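# Copy a leg-to-rail angle with a sliding bevel

## Task

Take the sliding bevel that stands in one block and adjust it to the exact angle between the leaning leg and the rail beneath it. Then place it upright in the other block, blade down in the slot and rounded foot sitting on the pocket floor, so that it stays standing with nothing holding it. It does not count if the robot is what keeps it in place at the end. Finally release it and move the grippers away.

## Robot and tools

Robot: two arms, left_arm and right_arm, mounted on opposite sides of a table. left_arm's base is on the +y side. The names do not tell you which side of a camera image an arm appears on. Each arm has a gripper whose fingers point along the gripper's own +x axis and close along its y axis. The reported end_effector_position is the point between the finger pads, about 3 to 4 cm short of the fingertips.

Frame: every position and orientation uses one shared scene frame. The origin is the table centre, +z is up, and the table surface is at z = +0.020 m. Positions are in metres. Orientations are quaternions written w first (qw, qx, qy, qz).

The 16-number row: moving tools take a single flat list of 16 numbers covering both arms, even if only one arm should move. Order: left_arm x, y, z, qw, qx, qy, qz, opening, then right_arm x, y, z, qw, qx, qy, qz, opening. x, y, z and the quaternion are an absolute target pose for that gripper in the scene frame, not an offset. Opening runs from -1 to 1: +1 is fully open (0.088 m); empty fingers touch at about -0.80; values below that close no further. Closing fully from open takes at least about 0.5 s. A target more than 0.6 m from the arm's last reported position along any of the gripper's axes gets the call refused. To keep an arm still or keep its orientation, resend the exact pose and quaternion from the last result where it was settled, rather than the drifted reading.

Tools:
- execute_actions {"actions": [...], "pictures": bool}. An empty list just reports the state. One action {"rows": [[16 numbers], ...], "steps": n} runs up to 15 control steps of 1/30 s (default 15); each row is one step, and the last row repeats if rows run out. A wait {"steps": n} (n up to 300) sends nothing and returns n steps after the previous result, with your reply time included. Only one action or wait per call. Pictures come by default.
- move {"target": [16 numbers], "speed": m/s}. Drives each gripper in a straight line to its absolute target pose; both paths finish together, lasting 0.5 to 10 s (longer paths are cut off at 10 s). speed is 0.002 to 0.5, default 0.25; turning is capped at twice that in rad/s. Grippers turn the short way. Opening is applied at the start. Paths ignore obstacles and the other arm; the real gripper lags, strays, and may exceed speed when the arm is near straight. Faster moves and targets set deeper past a contact hit and press harder.
- wait {"seconds": 0 to 10}: lets time pass with no new command.
- zoom_image {"camera": name, "region": [x0, y0, x1, y1]}: enlarges a pixel rectangle (max 504 by 504; origin top-left) of the last image from cam_head_left, cam_head_right, cam_high, cam_low, cam_left_wrist or cam_right_wrist (all 504x504).
- finished_scene {"scene": integer}: ends and grades the current scene; irreversible. Call it only after the bevel stands by itself and the grippers are clear.

Control behaviour: each step, the commanded pose is clipped to within 70 mm and 16 degrees of the measured pose, then reached by damped inverse kinematics that favours position over orientation. After an action ends an arm continues only to its last clipped pose, so long moves need follow-up commands. Joint friction can leave the gripper short or slightly tilted, especially at long reach, and very small moves may not happen; check pose after every move and correct the tilt. Printed positions can be a little off at long reach.

Reading results: the state line gives each gripper's position, quaternion and velocities. grip_measured is the finger opening on the command scale (the final Joint positions value is the same in metres); readings may be off by about 1 mm. To hold something, command an opening well below grip_measured; the gap sets the squeeze (about 34 N per pad max). "pose unreachable" means a clearance check altered or blocked that arm's command; HELD marks steps where it happened. A "Hand target" line shows where the controller is now driving each gripper. The move line reports the ending (done, off_target, moving, held, fault), limits (paced = target clipped; held = some steps blocked, after which the arm may jump faster), and each gripper's distance from target. If only one arm is named, the other finished. Joint torques are total drive output, with offsets and noise. Joint ranges (rad): waist -3.054 to 3.054, shoulder 0 to 3.142, elbow 0 to 2.356, wrist pitch -1.571 to 1.571, wrist yaw -1.571 to 1.571, wrist roll -3.142 to 3.142. Load limits (N m): waist 16.6, shoulder 20.6, elbow 20.5, wrist pitch 5.42, wrist yaw 5.4, wrist roll 5.07, held weight included.

Cautions: exceeding a load limit triggers a TORQUE FAULT and a 10 s stop. Holding loads heats motors; MOTOR HOT warns from 50 °C, and at 95 °C an OVER-TEMPERATURE FAULT holds the arm and may cut its power so it goes limp. Keep the arms from colliding or pushing each other (mounts count). Do not drop, slam or knock anything, and never let an object leave the table. Expect occasional brief tugs on held parts or pushes on loose items. The simulation keeps running while you reply, so plan before the first call. Sequence: look and zoom to measure the leg-rail angle, grasp the bevel, set its blade angle (e.g. pressing against the leg and rail or using both arms), carry it to the free block, lower blade into slot with foot on the pocket floor, open gently, confirm it stands, retreat, then finish.

Each tool is called by a JSON object that holds its "name" and its "arguments", one argument or row to a line.

## Session

{"name": "execute_actions", "arguments": {
  "actions": []
}}

Scene clock: 0.00 s of 4200.00 s.
left_arm: end_effector_position=(+0.0936, +0.2196, +0.4086) grip_measured=+0.822 end_effector_quat_wxyz=(+0.603, -0.018, -0.010, -0.798) end_effector_velocity=(-0.003, +0.001, -0.004) end_effector_angular_velocity=(+0.014, +0.004, -0.015) | right_arm: end_effector_position=(+0.1793, -0.4976, +0.1199) grip_measured=+0.851 end_effector_quat_wxyz=(-0.729, +0.049, -0.506, +0.459) end_effector_velocity=(-0.000, -0.003, +0.005) end_effector_angular_velocity=(-0.025, +0.016, +0.022)
Joint positions: left_arm=[-0.008  0.85   0.645  0.247  0.008 -0.006  0.079] | right_arm=[-0.593  1.586  0.758 -1.171  0.705  1.347  0.081]
Joint velocities: left_arm=[-0.007 -0.002 -0.007 -0.007  0.007 -0.007  0.   ] | right_arm=[-0.002 -0.007  0.002 -0.022  0.022 -0.022  0.   ]
Joint torques (N m, as the arm reports them, + toward a larger angle): no reading
Motor temperatures (°C, as the motors report them): left_arm=[25 26 23 22 23 23] | right_arm=[25 26 22 23 24 25]
Heat: left arm: hottest shoulder 26 °C (+0.0 °C/min); right arm: hottest shoulder 26 °C (+0.0 °C/min).
Hand target (left_arm): +0.094, +0.220, +0.409; -0.603, +0.018, +0.010, +0.798
Hand target (right_arm): +0.179, -0.498, +0.120; +0.729, -0.049, +0.506, -0.459

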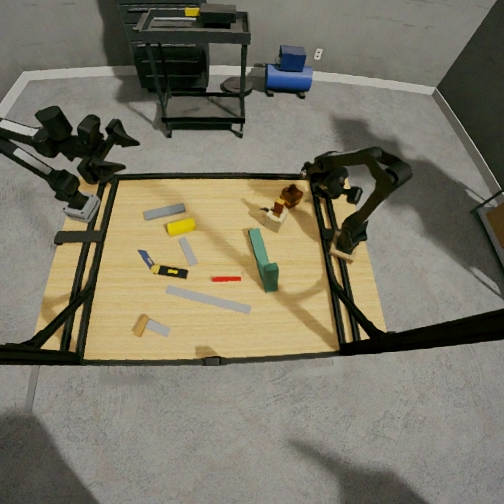

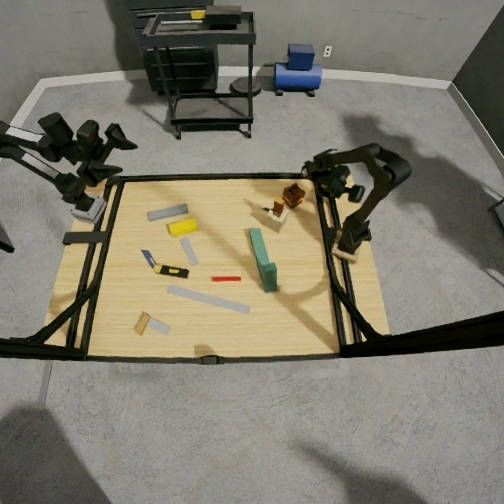

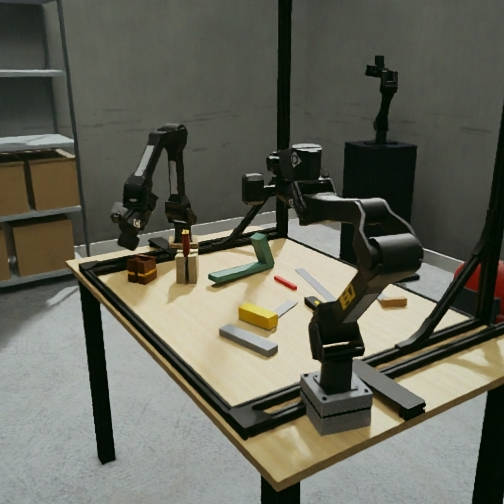

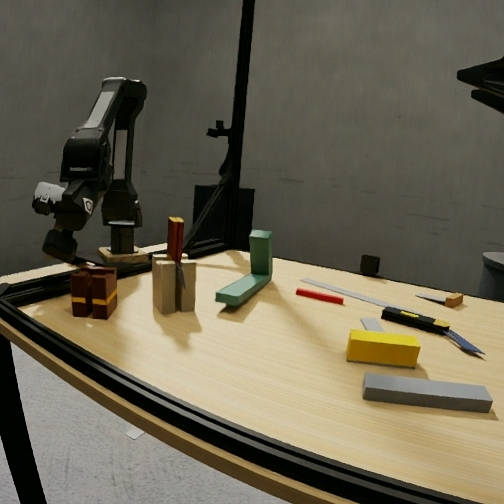

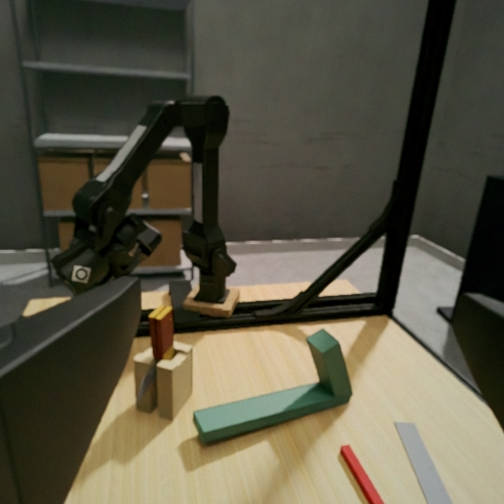

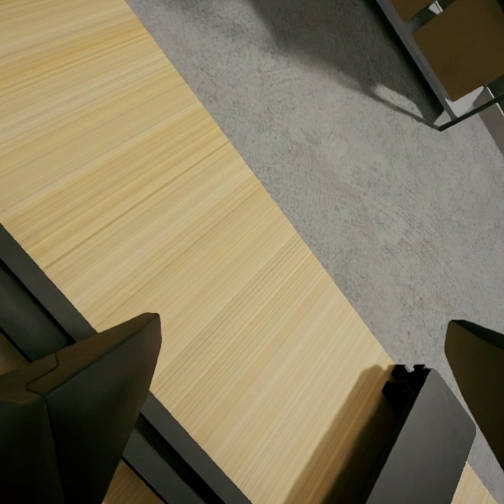

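{"name": "zoom_image", "arguments": {
  "camera": "cam_low",
  "region": [50, 190, 310, 340]
}}

{"name": "zoom_image", "arguments": {
  "camera": "cam_head_left",
  "region": [220, 160, 360, 300]
}}

{"name": "zoom_image", "arguments": {
  "camera": "cam_left_wrist",
  "region": [110, 280, 370, 460]
}}

Region (50, 190, 310, 340) of cam_low's 504x504 image, scaled by 1.938, with more detail than that image has; it fills the top 291 rows of this view, and the rest is white.

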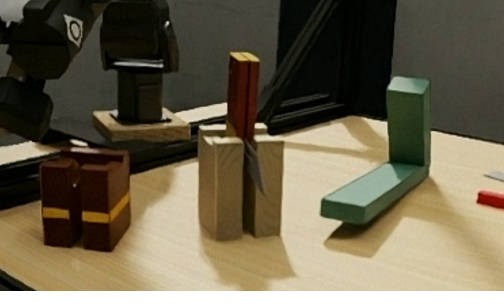

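Region (220, 160, 360, 300) of cam_head_left's 504x504 image, scaled by 3.600, with more detail than that image has.

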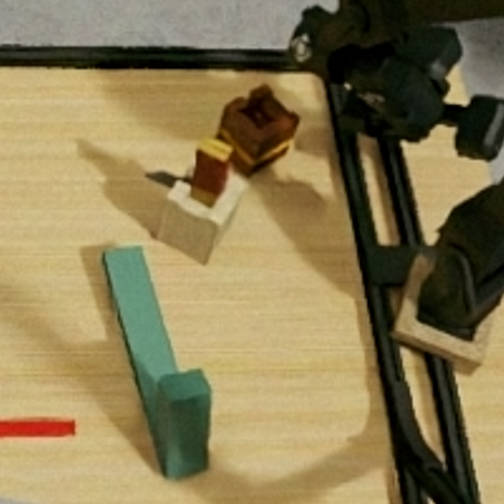

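Region (110, 280, 370, 460) of cam_left_wrist's 504x504 image, scaled by 1.938, with more detail than that image has; it fills the top 349 rows of this view, and the rest is white.

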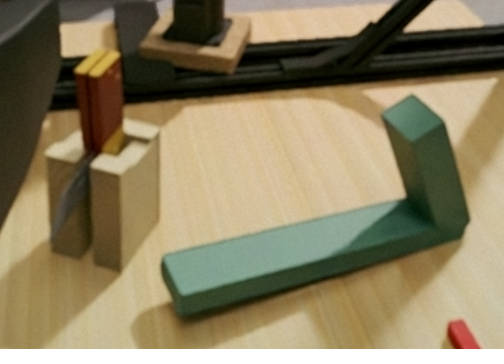

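{"name": "move", "arguments": {
  "target": [0.12,0.05,0.28,0.733,0.17,0.22,-0.62, 1, 0.10,-0.40,0.30,0.687,-0.305,0.397,0.527,1],
  "speed": 0.25
}}

Scene clock: 124.77 s of 4200.00 s.
left_arm: end_effector_position=(+0.1173, +0.0534, +0.2800) grip_measured=+0.985 end_effector_quat_wxyz=(+0.732, +0.170, +0.220, -0.622) end_effector_velocity=(-0.002, +0.001, +0.002) end_effector_angular_velocity=(+0.005, +0.021, +0.003) | right_arm: end_effector_position=(+0.0992, -0.4008, +0.2979) grip_measured=+1.000 end_effector_quat_wxyz=(+0.693, -0.307, +0.397, +0.517) end_effector_velocity=(-0.002, +0.002, -0.001) end_effector_angular_velocity=(+0.012, +0.012, +0.023)
Joint positions: left_arm=[ 0.031  1.692  1.228 -0.132 -0.322 -0.241  0.087] | right_arm=[-0.851  0.87   1.169 -1.561 -0.423 -0.94   0.088]
Joint velocities: left_arm=[-0.002 -0.002  0.012 -0.022  0.007 -0.022 -0.   ] | right_arm=[-0.002  0.007 -0.002 -0.007 -0.022 -0.022  0.   ]
Joint torques (N m, as the arm reports them, + toward a larger angle): left_arm=[ 0.32 -6.47  8.37  1.3  -0.24 -0.18] | right_arm=[-0.29  0.    7.25  0.43 -0.49 -0.09]
Motor temperatures (°C, as the motors report them): left_arm=[25 27 32 30 23 23] | right_arm=[25 28 26 23 24 25]
Heat: left arm: hottest elbow 32 °C (+2.0 °C/min); right arm: hottest shoulder 28 °C (+0.0 °C/min).
Hand target (left_arm): +0.119, +0.051, +0.280; +0.735, +0.168, +0.222, -0.619
Hand target (right_arm): +0.100, -0.400, +0.301; +0.694, -0.308, +0.394, +0.518
Off the commanded pose (left_arm): 0.004 m, 0 deg.
Off the commanded pose (right_arm): 0.002 m, 1 deg.
joint sent to its limit (right arm) — the command would take joint 4 (wrist pitch) past its lower limit, so that joint was sent only as far as its limit.
After step 90, 117.00 s passed at rest.
move: done

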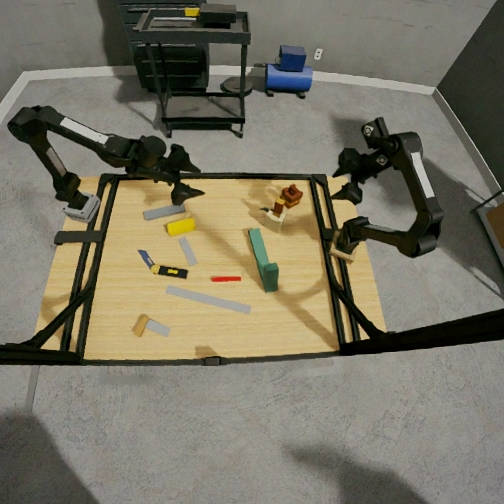

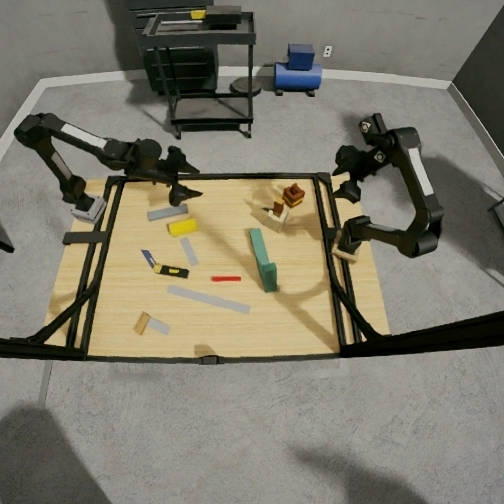

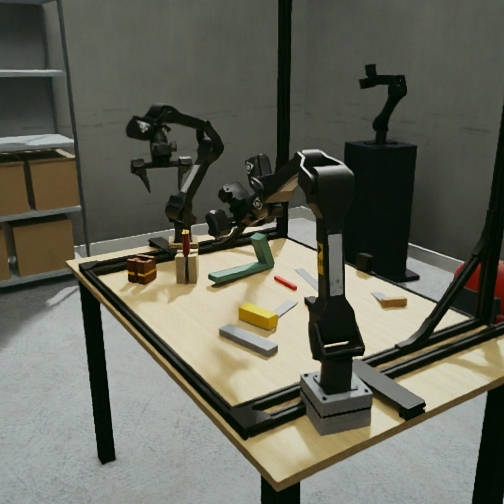

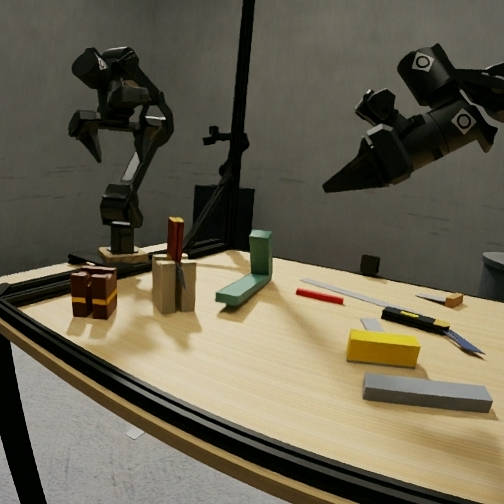

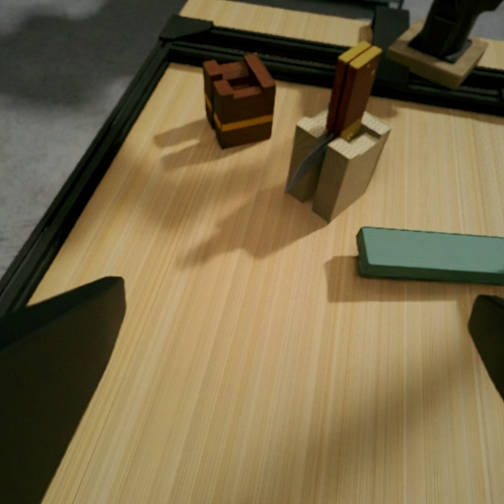

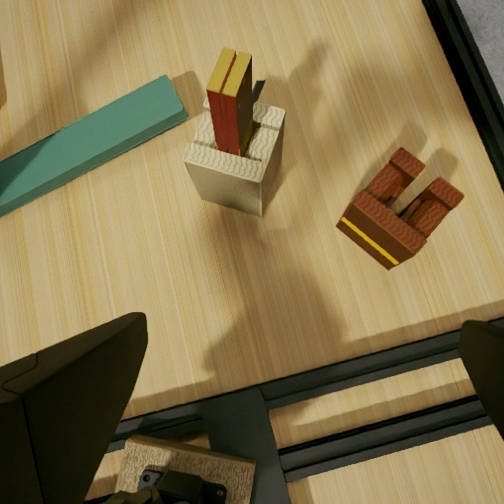

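{"name": "zoom_image", "arguments": {
  "camera": "cam_left_wrist",
  "region": [190, 30, 410, 230]
}}

{"name": "zoom_image", "arguments": {
  "camera": "cam_right_wrist",
  "region": [170, 30, 480, 280]
}}

Region (190, 30, 410, 230) of cam_left_wrist's 504x504 image, scaled by 2.291, with more detail than that image has; it fills the top 458 rows of this view, and the rest is white.

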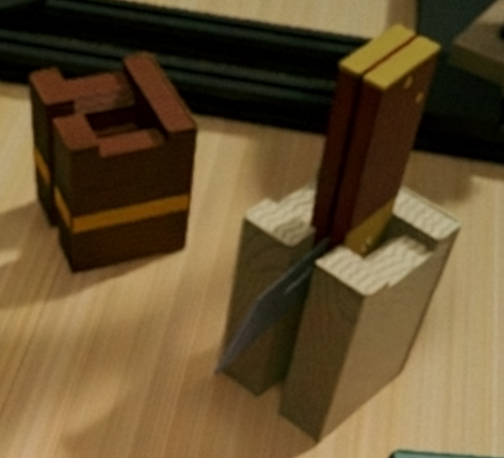

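Region (170, 30, 480, 280) of cam_right_wrist's 504x504 image, scaled by 1.626, with more detail than that image has; it fills the top 406 rows of this view, and the rest is white.

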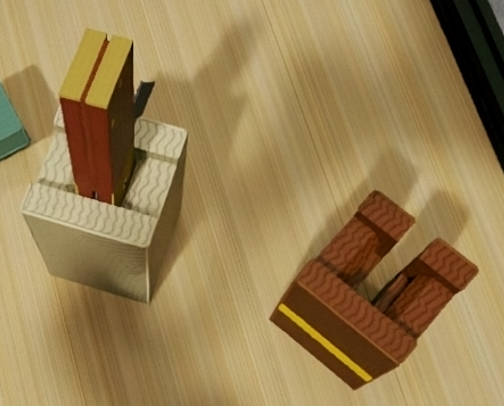

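{"name": "move", "arguments": {
  "target": [0.10,-0.02,0.22,0.733,0.17,0.22,-0.62, 1, 0.23,-0.42,0.22,0.612,-0.354,0.612,0.354,1],
  "speed": 0.25
}}

Scene clock: 246.50 s of 4200.00 s.
left_arm: end_effector_position=(+0.1014, -0.0170, +0.2205) grip_measured=+0.985 end_effector_quat_wxyz=(+0.733, +0.173, +0.220, -0.620) end_effector_velocity=(-0.002, +0.002, -0.001) end_effector_angular_velocity=(+0.007, +0.008, -0.005) | right_arm: end_effector_position=(+0.2271, -0.4207, +0.2183) grip_measured=+1.000 end_effector_quat_wxyz=(+0.611, -0.354, +0.612, +0.356) end_effector_velocity=(+0.003, +0.001, -0.002) end_effector_angular_velocity=(+0.006, +0.005, +0.005)
Joint positions: left_arm=[ 0.031  2.023  1.418  0.002 -0.326 -0.241  0.087] | right_arm=[-0.827  1.472  1.28  -1.38  -0.002 -0.739  0.088]
Joint velocities: left_arm=[-0.002 -0.002 -0.002 -0.007  0.007 -0.007 -0.   ] | right_arm=[-0.002  0.012  0.002  0.007 -0.007 -0.007  0.   ]
Joint torques (N m, as the arm reports them, + toward a larger angle): left_arm=[-0.4  -8.55  8.04  1.66 -0.24 -0.1 ] | right_arm=[ 0.3  -4.11  7.7   0.18  0.05  0.12]
Motor temperatures (°C, as the motors report them): left_arm=[25 33 36 29 23 23] | right_arm=[25 26 31 24 24 25]
Heat: left arm: hottest elbow 36 °C (+1.0 °C/min); right arm: hottest elbow 31 °C (+1.0 °C/min).
Hand target (left_arm): +0.099, -0.020, +0.220; +0.733, +0.170, +0.220, -0.620
Hand target (right_arm): +0.230, -0.419, +0.219; +0.612, -0.355, +0.611, +0.354
Off the commanded pose (left_arm): 0.003 m, 0 deg.
Off the commanded pose (right_arm): 0.003 m, 0 deg.
After step 90, 117.00 s passed at rest.
move: done

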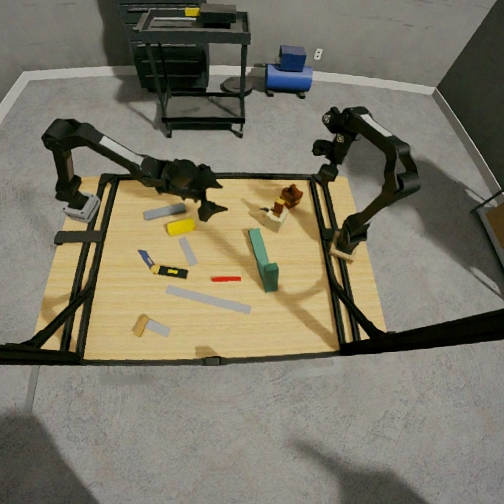

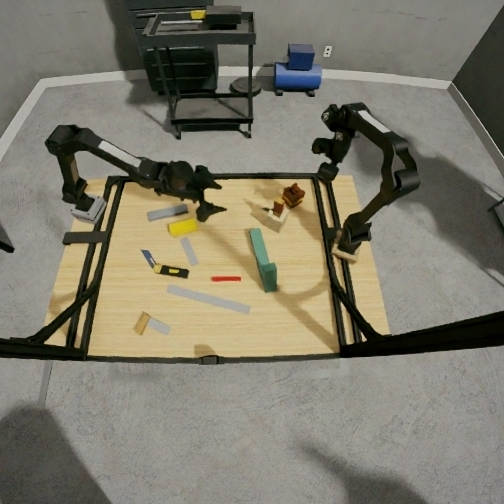

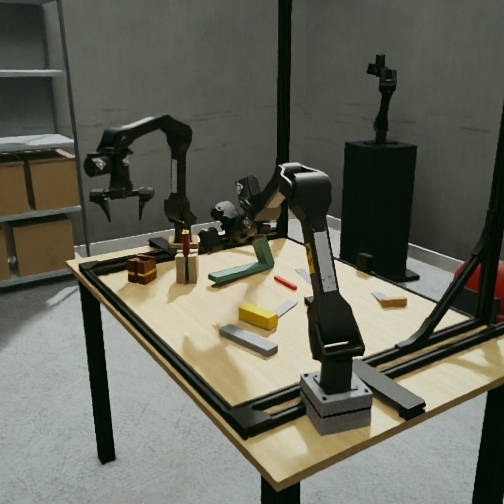

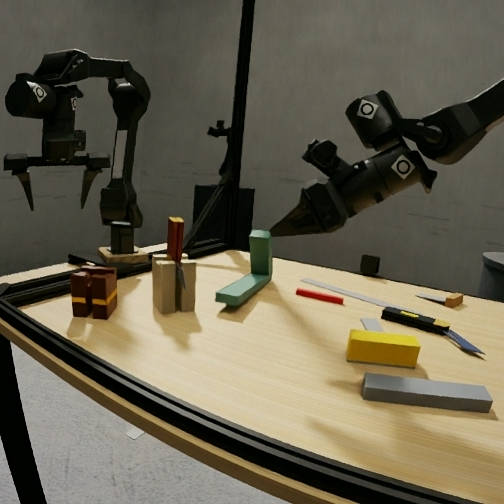

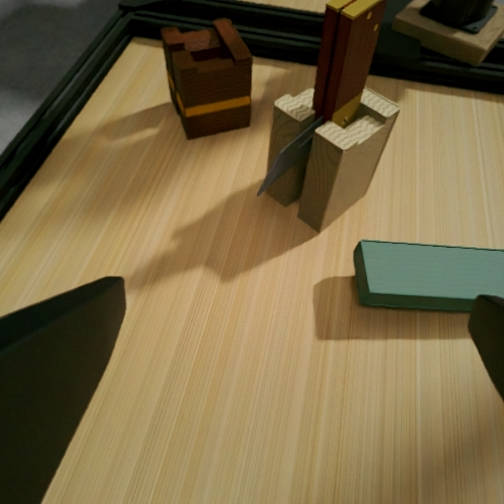

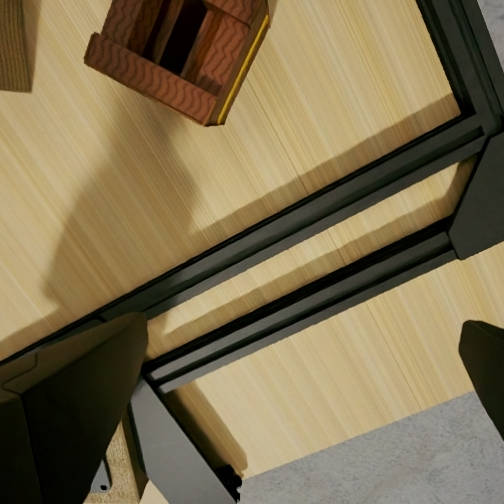

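{"name": "move", "arguments": {
  "target": [0.10,-0.02,0.22,0.733,0.17,0.22,-0.62, 1, 0.234,-0.353,0.22,0.612,-0.354,0.612,0.354,1],
  "speed": 0.2
}}

Scene clock: 287.17 s of 4200.00 s.
left_arm: end_effector_position=(+0.1014, -0.0172, +0.2203) grip_measured=+0.985 end_effector_quat_wxyz=(+0.733, +0.173, +0.220, -0.620) end_effector_velocity=(-0.002, +0.002, -0.001) end_effector_angular_velocity=(+0.005, +0.021, +0.003) | right_arm: end_effector_position=(+0.2317, -0.3546, +0.2198) grip_measured=+1.000 end_effector_quat_wxyz=(+0.613, -0.353, +0.611, +0.355) end_effector_velocity=(-0.002, +0.004, -0.000) end_effector_angular_velocity=(+0.015, +0.018, +0.010)
Joint positions: left_arm=[ 0.031  2.024  1.419  0.002 -0.326 -0.241  0.087] | right_arm=[-0.603  1.588  1.397 -1.376 -0.002 -0.512  0.088]
Joint velocities: left_arm=[-0.002 -0.002 -0.002 -0.007  0.007 -0.022 -0.   ] | right_arm=[ 0.002  0.007  0.007 -0.007 -0.022 -0.007  0.   ]
Joint torques (N m, as the arm reports them, + toward a larger angle): left_arm=[-0.24 -8.56  8.1   1.68 -0.2  -0.08] | right_arm=[ 0.24 -4.98  7.74  0.02 -0.01  0.1 ]
Motor temperatures (°C, as the motors report them): left_arm=[25 36 36 32 23 23] | right_arm=[25 27 32 24 24 25]
Heat: left arm: hottest shoulder 36 °C (+0.0 °C/min); right arm: hottest elbow 32 °C (+1.0 °C/min).
Hand target (left_arm): +0.100, -0.020, +0.220; +0.733, +0.170, +0.220, -0.620
Hand target (right_arm): +0.234, -0.352, +0.220; +0.613, -0.354, +0.612, +0.354
Off the commanded pose (left_arm): 0.003 m, 0 deg.
Off the commanded pose (right_arm): 0.003 m, 0 deg.
After step 90, 36.77 s passed at rest.
move: done

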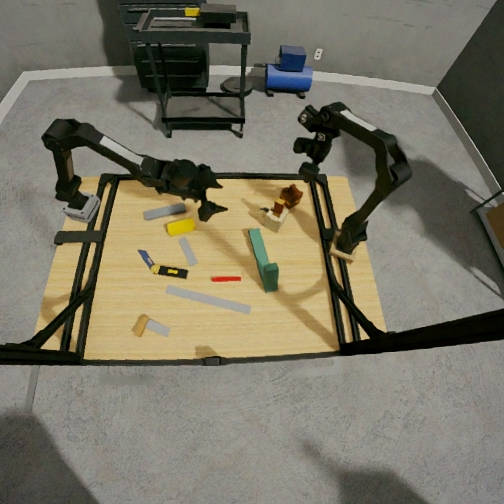

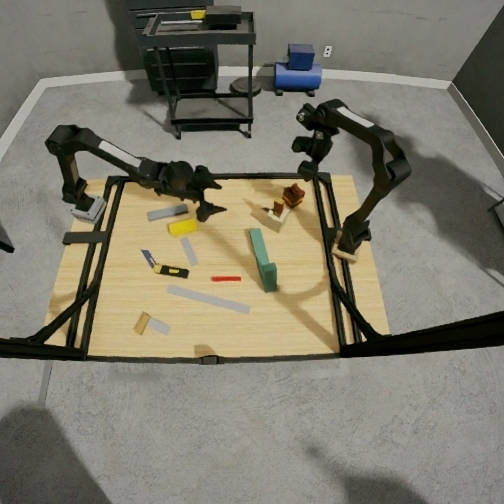

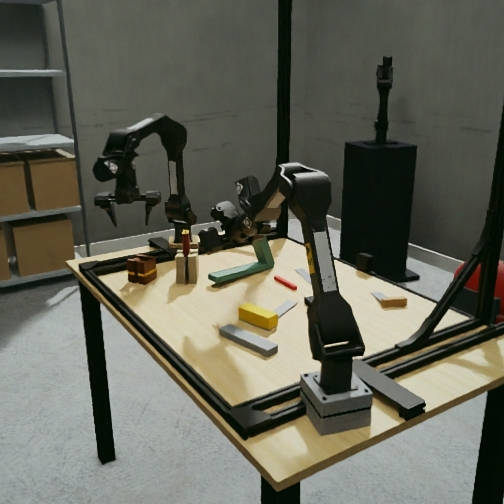

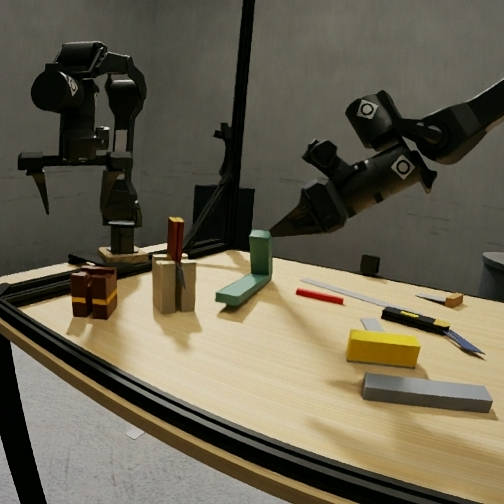

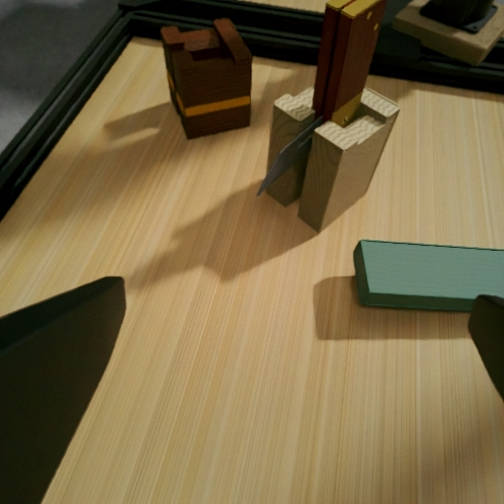

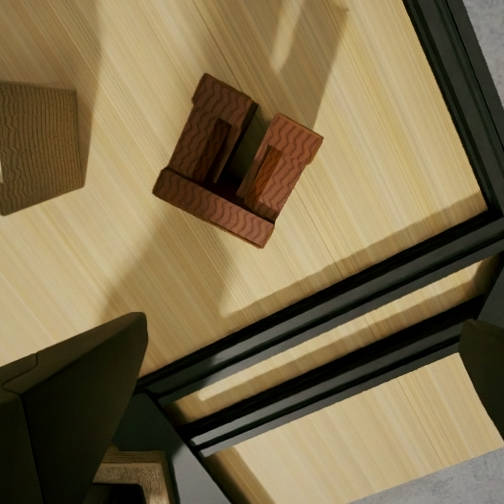

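{"name": "zoom_image", "arguments": {
  "camera": "cam_right_wrist",
  "region": [130, 50, 350, 270]
}}

{"name": "zoom_image", "arguments": {
  "camera": "cam_left_wrist",
  "region": [140, 0, 420, 240]
}}

Region (130, 50, 350, 270) of cam_right_wrist's 504x504 image, scaled by 2.291, with more detail than that image has.

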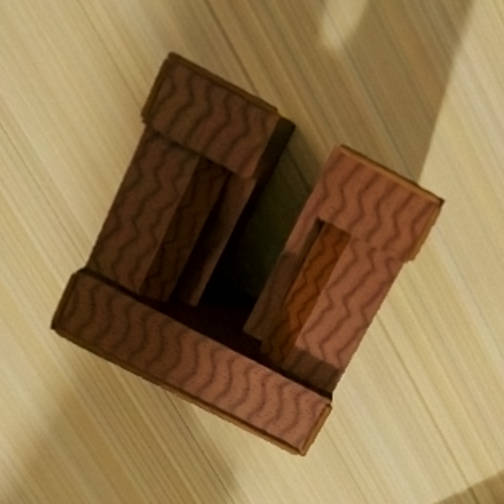

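Region (140, 0, 420, 240) of cam_left_wrist's 504x504 image, scaled by 1.800, with more detail than that image has; it fills the top 432 rows of this view, and the rest is white.

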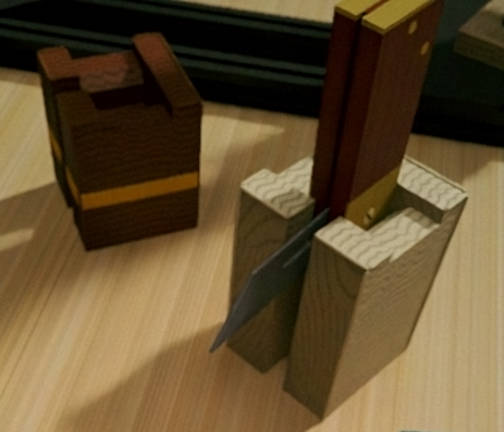

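{"name": "move", "arguments": {
  "target": [0.12,0.08,0.25,0.733,0.17,0.22,-0.62, 1, 0.115,-0.295,0.23,0.641,-0.299,0.641,0.299,1],
  "speed": 0.2
}}

Scene clock: 379.60 s of 4200.00 s.
left_arm: end_effector_position=(+0.1214, +0.0770, +0.2481) grip_measured=+0.985 end_effector_quat_wxyz=(+0.733, +0.173, +0.220, -0.620) end_effector_velocity=(+0.003, +0.004, -0.005) end_effector_angular_velocity=(+0.020, -0.000, +0.027) | right_arm: end_effector_position=(+0.1160, -0.2922, +0.2297) grip_measured=+1.000 end_effector_quat_wxyz=(+0.640, -0.298, +0.641, +0.301) end_effector_velocity=(-0.003, -0.001, -0.000) end_effector_angular_velocity=(-0.003, +0.010, -0.005)
Joint positions: left_arm=[ 0.024  1.642  1.043 -0.004 -0.331 -0.242  0.087] | right_arm=[-0.111  1.445  1.301 -1.425 -0.004  0.155  0.088]
Joint velocities: left_arm=[-0.002 -0.002 -0.007 -0.022 -0.022 -0.022 -0.   ] | right_arm=[ 0.002 -0.002 -0.002 -0.007 -0.007  0.007  0.   ]
Joint torques (N m, as the arm reports them, + toward a larger angle): left_arm=[-0.41 -8.49  5.82  1.31 -0.24 -0.18] | right_arm=[ 0.35 -6.41  5.24  0.    0.08  0.11]
Motor temperatures (°C, as the motors report them): left_arm=[25 39 37 34 23 23] | right_arm=[25 29 33 23 24 25]
Heat: left arm: hottest shoulder 39 °C (+2.0 °C/min); right arm: hottest elbow 33 °C (+1.0 °C/min).
Hand target (left_arm): +0.121, +0.080, +0.250; +0.733, +0.170, +0.220, -0.620
Hand target (right_arm): +0.114, -0.294, +0.230; +0.641, -0.298, +0.640, +0.300
Off the commanded pose (left_arm): 0.004 m, 0 deg.
Off the commanded pose (right_arm): 0.003 m, 0 deg.
After step 90, 88.20 s passed at rest.
move: done

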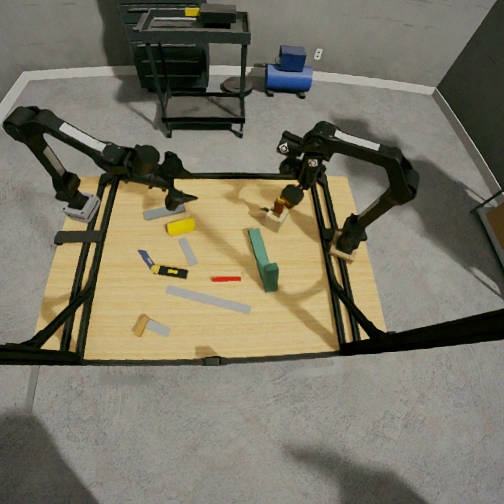

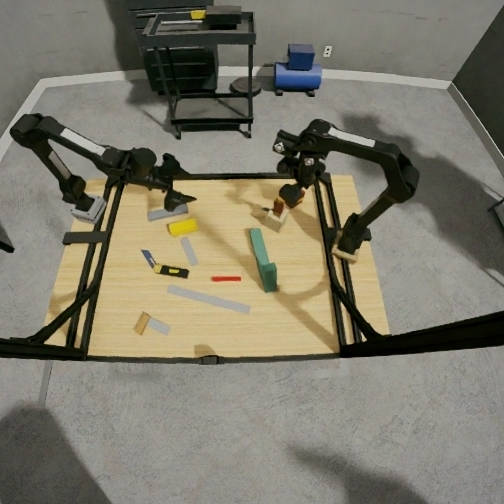

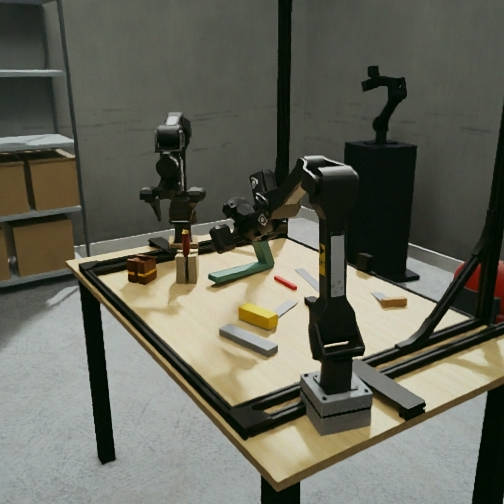

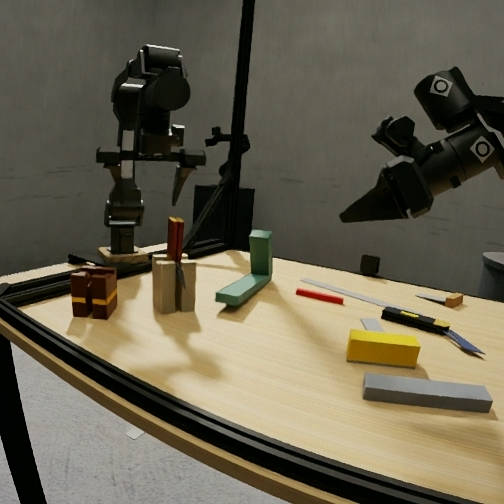

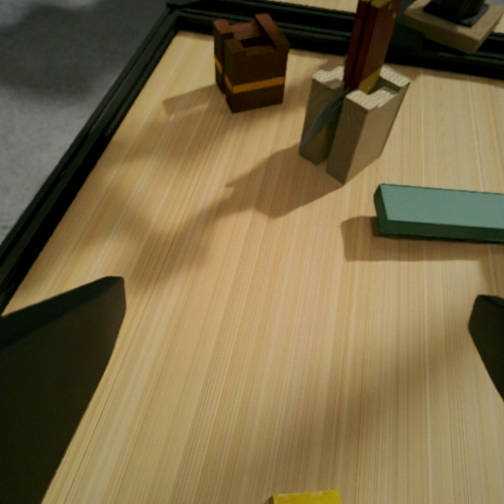

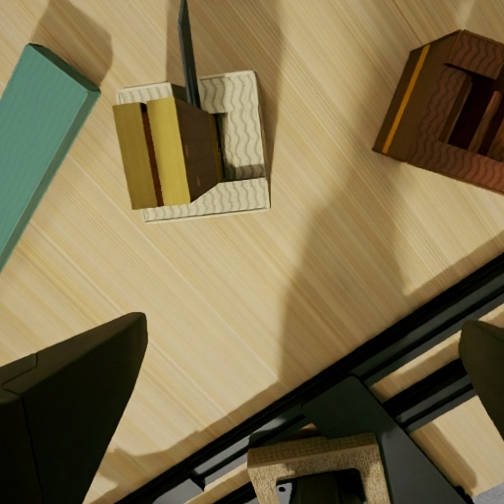

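{"name": "move", "arguments": {
  "target": [0.12,0.08,0.25,0.733,0.17,0.22,-0.62, 1, 0.112,-0.236,0.225,0.624,-0.332,0.624,0.332,1],
  "speed": 0.15
}}

Scene clock: 433.90 s of 4200.00 s.
left_arm: end_effector_position=(+0.1206, +0.0774, +0.2485) grip_measured=+0.985 end_effector_quat_wxyz=(+0.733, +0.173, +0.219, -0.620) end_effector_velocity=(-0.004, +0.000, +0.001) end_effector_angular_velocity=(-0.009, +0.024, -0.002) | right_arm: end_effector_position=(+0.1108, -0.2390, +0.2250) grip_measured=+1.000 end_effector_quat_wxyz=(+0.624, -0.330, +0.625, +0.333) end_effector_velocity=(+0.003, -0.000, +0.002) end_effector_angular_velocity=(-0.001, -0.008, -0.000)
Joint positions: left_arm=[ 0.022  1.64   1.043 -0.005 -0.333 -0.244  0.087] | right_arm=[ 0.002  1.612  1.442 -1.399 -0.003  0.165  0.088]
Joint velocities: left_arm=[-0.007 -0.002 -0.002  0.007  0.007 -0.022 -0.   ] | right_arm=[-0.007  0.002  0.012 -0.007  0.007 -0.007  0.   ]
Joint torques (N m, as the arm reports them, + toward a larger angle): left_arm=[-0.43 -8.44  5.92  1.31 -0.25 -0.17] | right_arm=[ 0.39 -5.08  7.59  0.13  0.1   0.1 ]
Motor temperatures (°C, as the motors report them): left_arm=[25 40 35 32 23 23] | right_arm=[25 31 30 23 24 25]
Heat: left arm: hottest shoulder 40 °C (+1.0 °C/min); right arm: hottest shoulder 31 °C (-2.0 °C/min).
Hand target (left_arm): +0.120, +0.080, +0.250; +0.733, +0.170, +0.220, -0.620
Hand target (right_arm): +0.111, -0.236, +0.225; +0.625, -0.332, +0.624, +0.332
Off the commanded pose (left_arm): 0.003 m, 0 deg.
Off the commanded pose (right_arm): 0.003 m, 0 deg.
After step 90, 50.40 s passed at rest.
move: done

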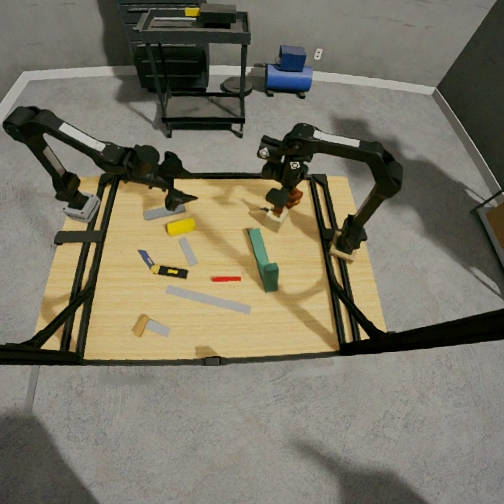

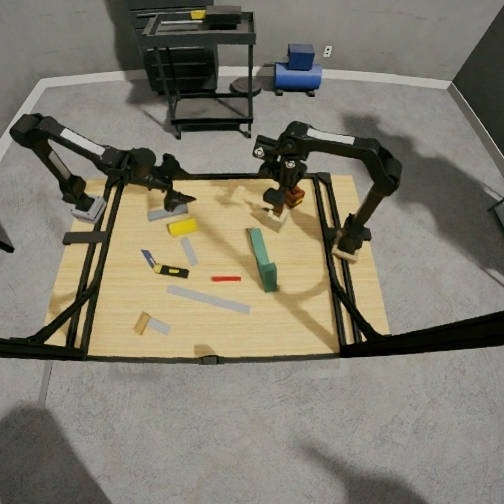

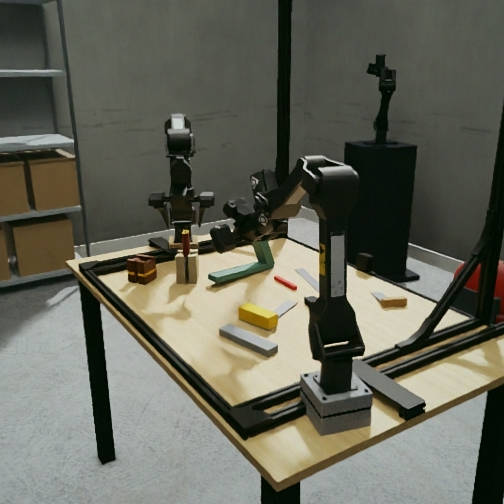

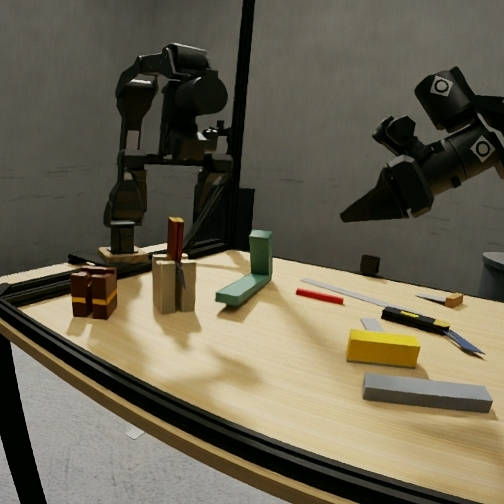

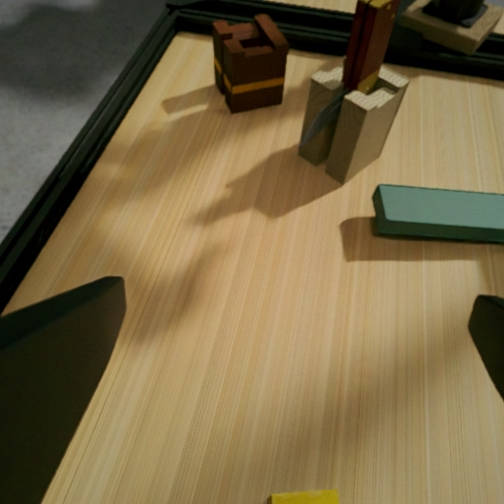

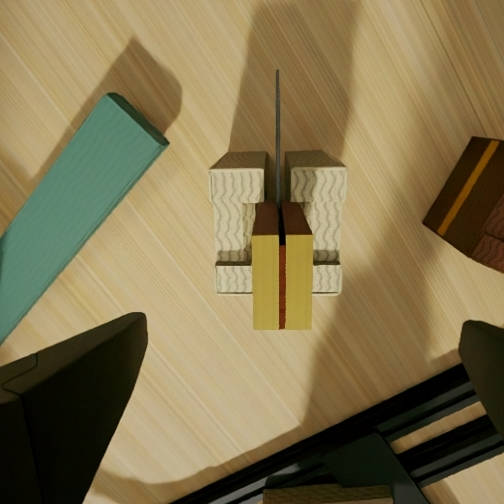

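{"name": "move", "arguments": {
  "target": [0.12,0.08,0.25,0.733,0.17,0.22,-0.62, 1, 0.109,-0.235,0.165,0.624,-0.332,0.624,0.332,0.6],
  "speed": 0.1
}}

Scene clock: 450.73 s of 4200.00 s.
left_arm: end_effector_position=(+0.1206, +0.0775, +0.2485) grip_measured=+0.985 end_effector_quat_wxyz=(+0.733, +0.172, +0.219, -0.620) end_effector_velocity=(+0.005, +0.001, -0.001) end_effector_angular_velocity=(+0.003, -0.008, +0.024) | right_arm: end_effector_position=(+0.1102, -0.2339, +0.1703) grip_measured=+0.600 end_effector_quat_wxyz=(+0.628, -0.328, +0.620, +0.337) end_effector_velocity=(+0.002, -0.001, +0.000) end_effector_angular_velocity=(+0.004, -0.010, +0.019)
Joint positions: left_arm=[ 0.022  1.64   1.042 -0.005 -0.333 -0.244  0.087] | right_arm=[ 0.012  1.625  1.238 -1.167 -0.003  0.173  0.068]
Joint velocities: left_arm=[ 0.002 -0.002 -0.002 -0.007 -0.022 -0.007 -0.   ] | right_arm=[-0.002 -0.007 -0.007  0.007  0.007 -0.022 -0.   ]
Joint torques (N m, as the arm reports them, + toward a larger angle): left_arm=[-0.39 -8.38  5.94  1.33 -0.23 -0.17] | right_arm=[ 0.33 -5.31  4.83  0.3   0.1   0.13]
Motor temperatures (°C, as the motors report them): left_arm=[25 40 34 31 23 23] | right_arm=[25 30 31 23 24 25]
Heat: left arm: hottest shoulder 40 °C (+1.0 °C/min); right arm: hottest elbow 31 °C (-1.0 °C/min).
Hand target (left_arm): +0.120, +0.080, +0.250; +0.733, +0.170, +0.220, -0.620
Hand target (right_arm): +0.109, -0.235, +0.165; +0.624, -0.332, +0.624, +0.332
Off the commanded pose (left_arm): 0.003 m, 0 deg.
Off the commanded pose (right_arm): 0.006 m, 1 deg.
After step 90, 12.80 s passed at rest.
move: done

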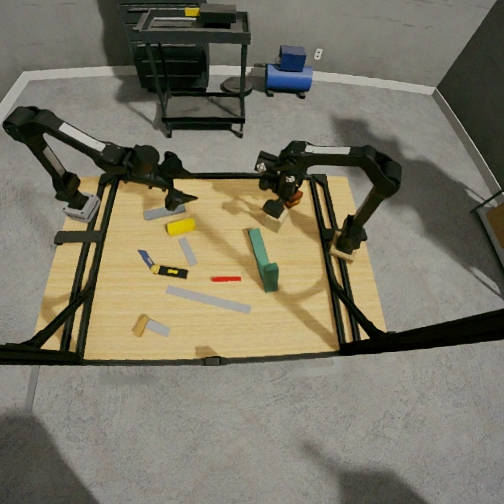

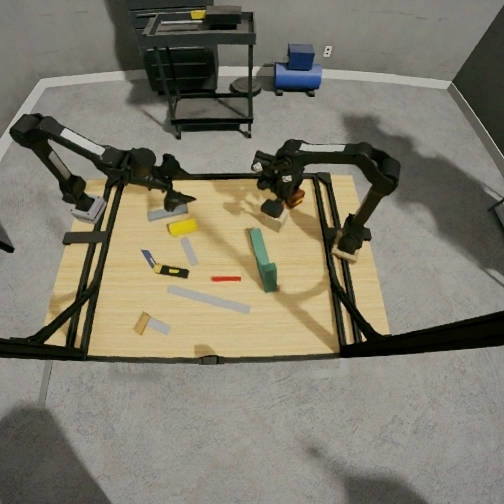

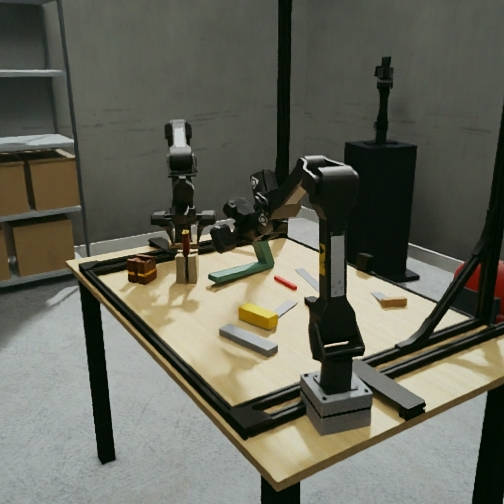

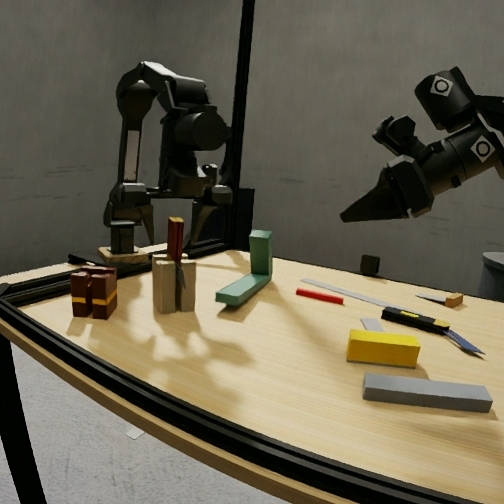

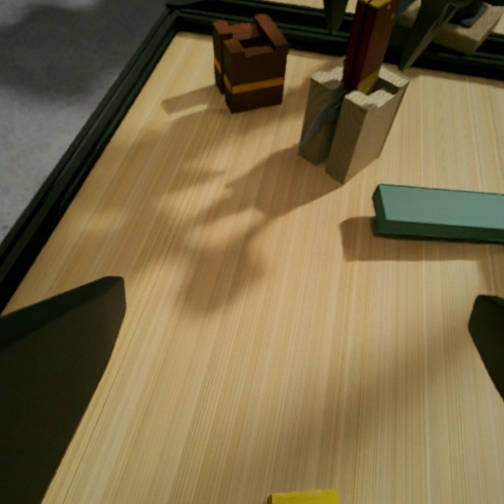

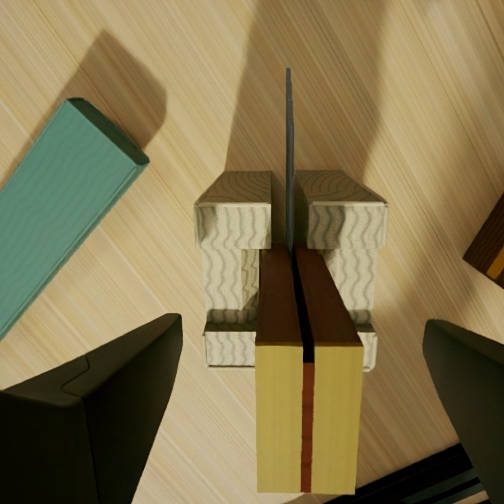

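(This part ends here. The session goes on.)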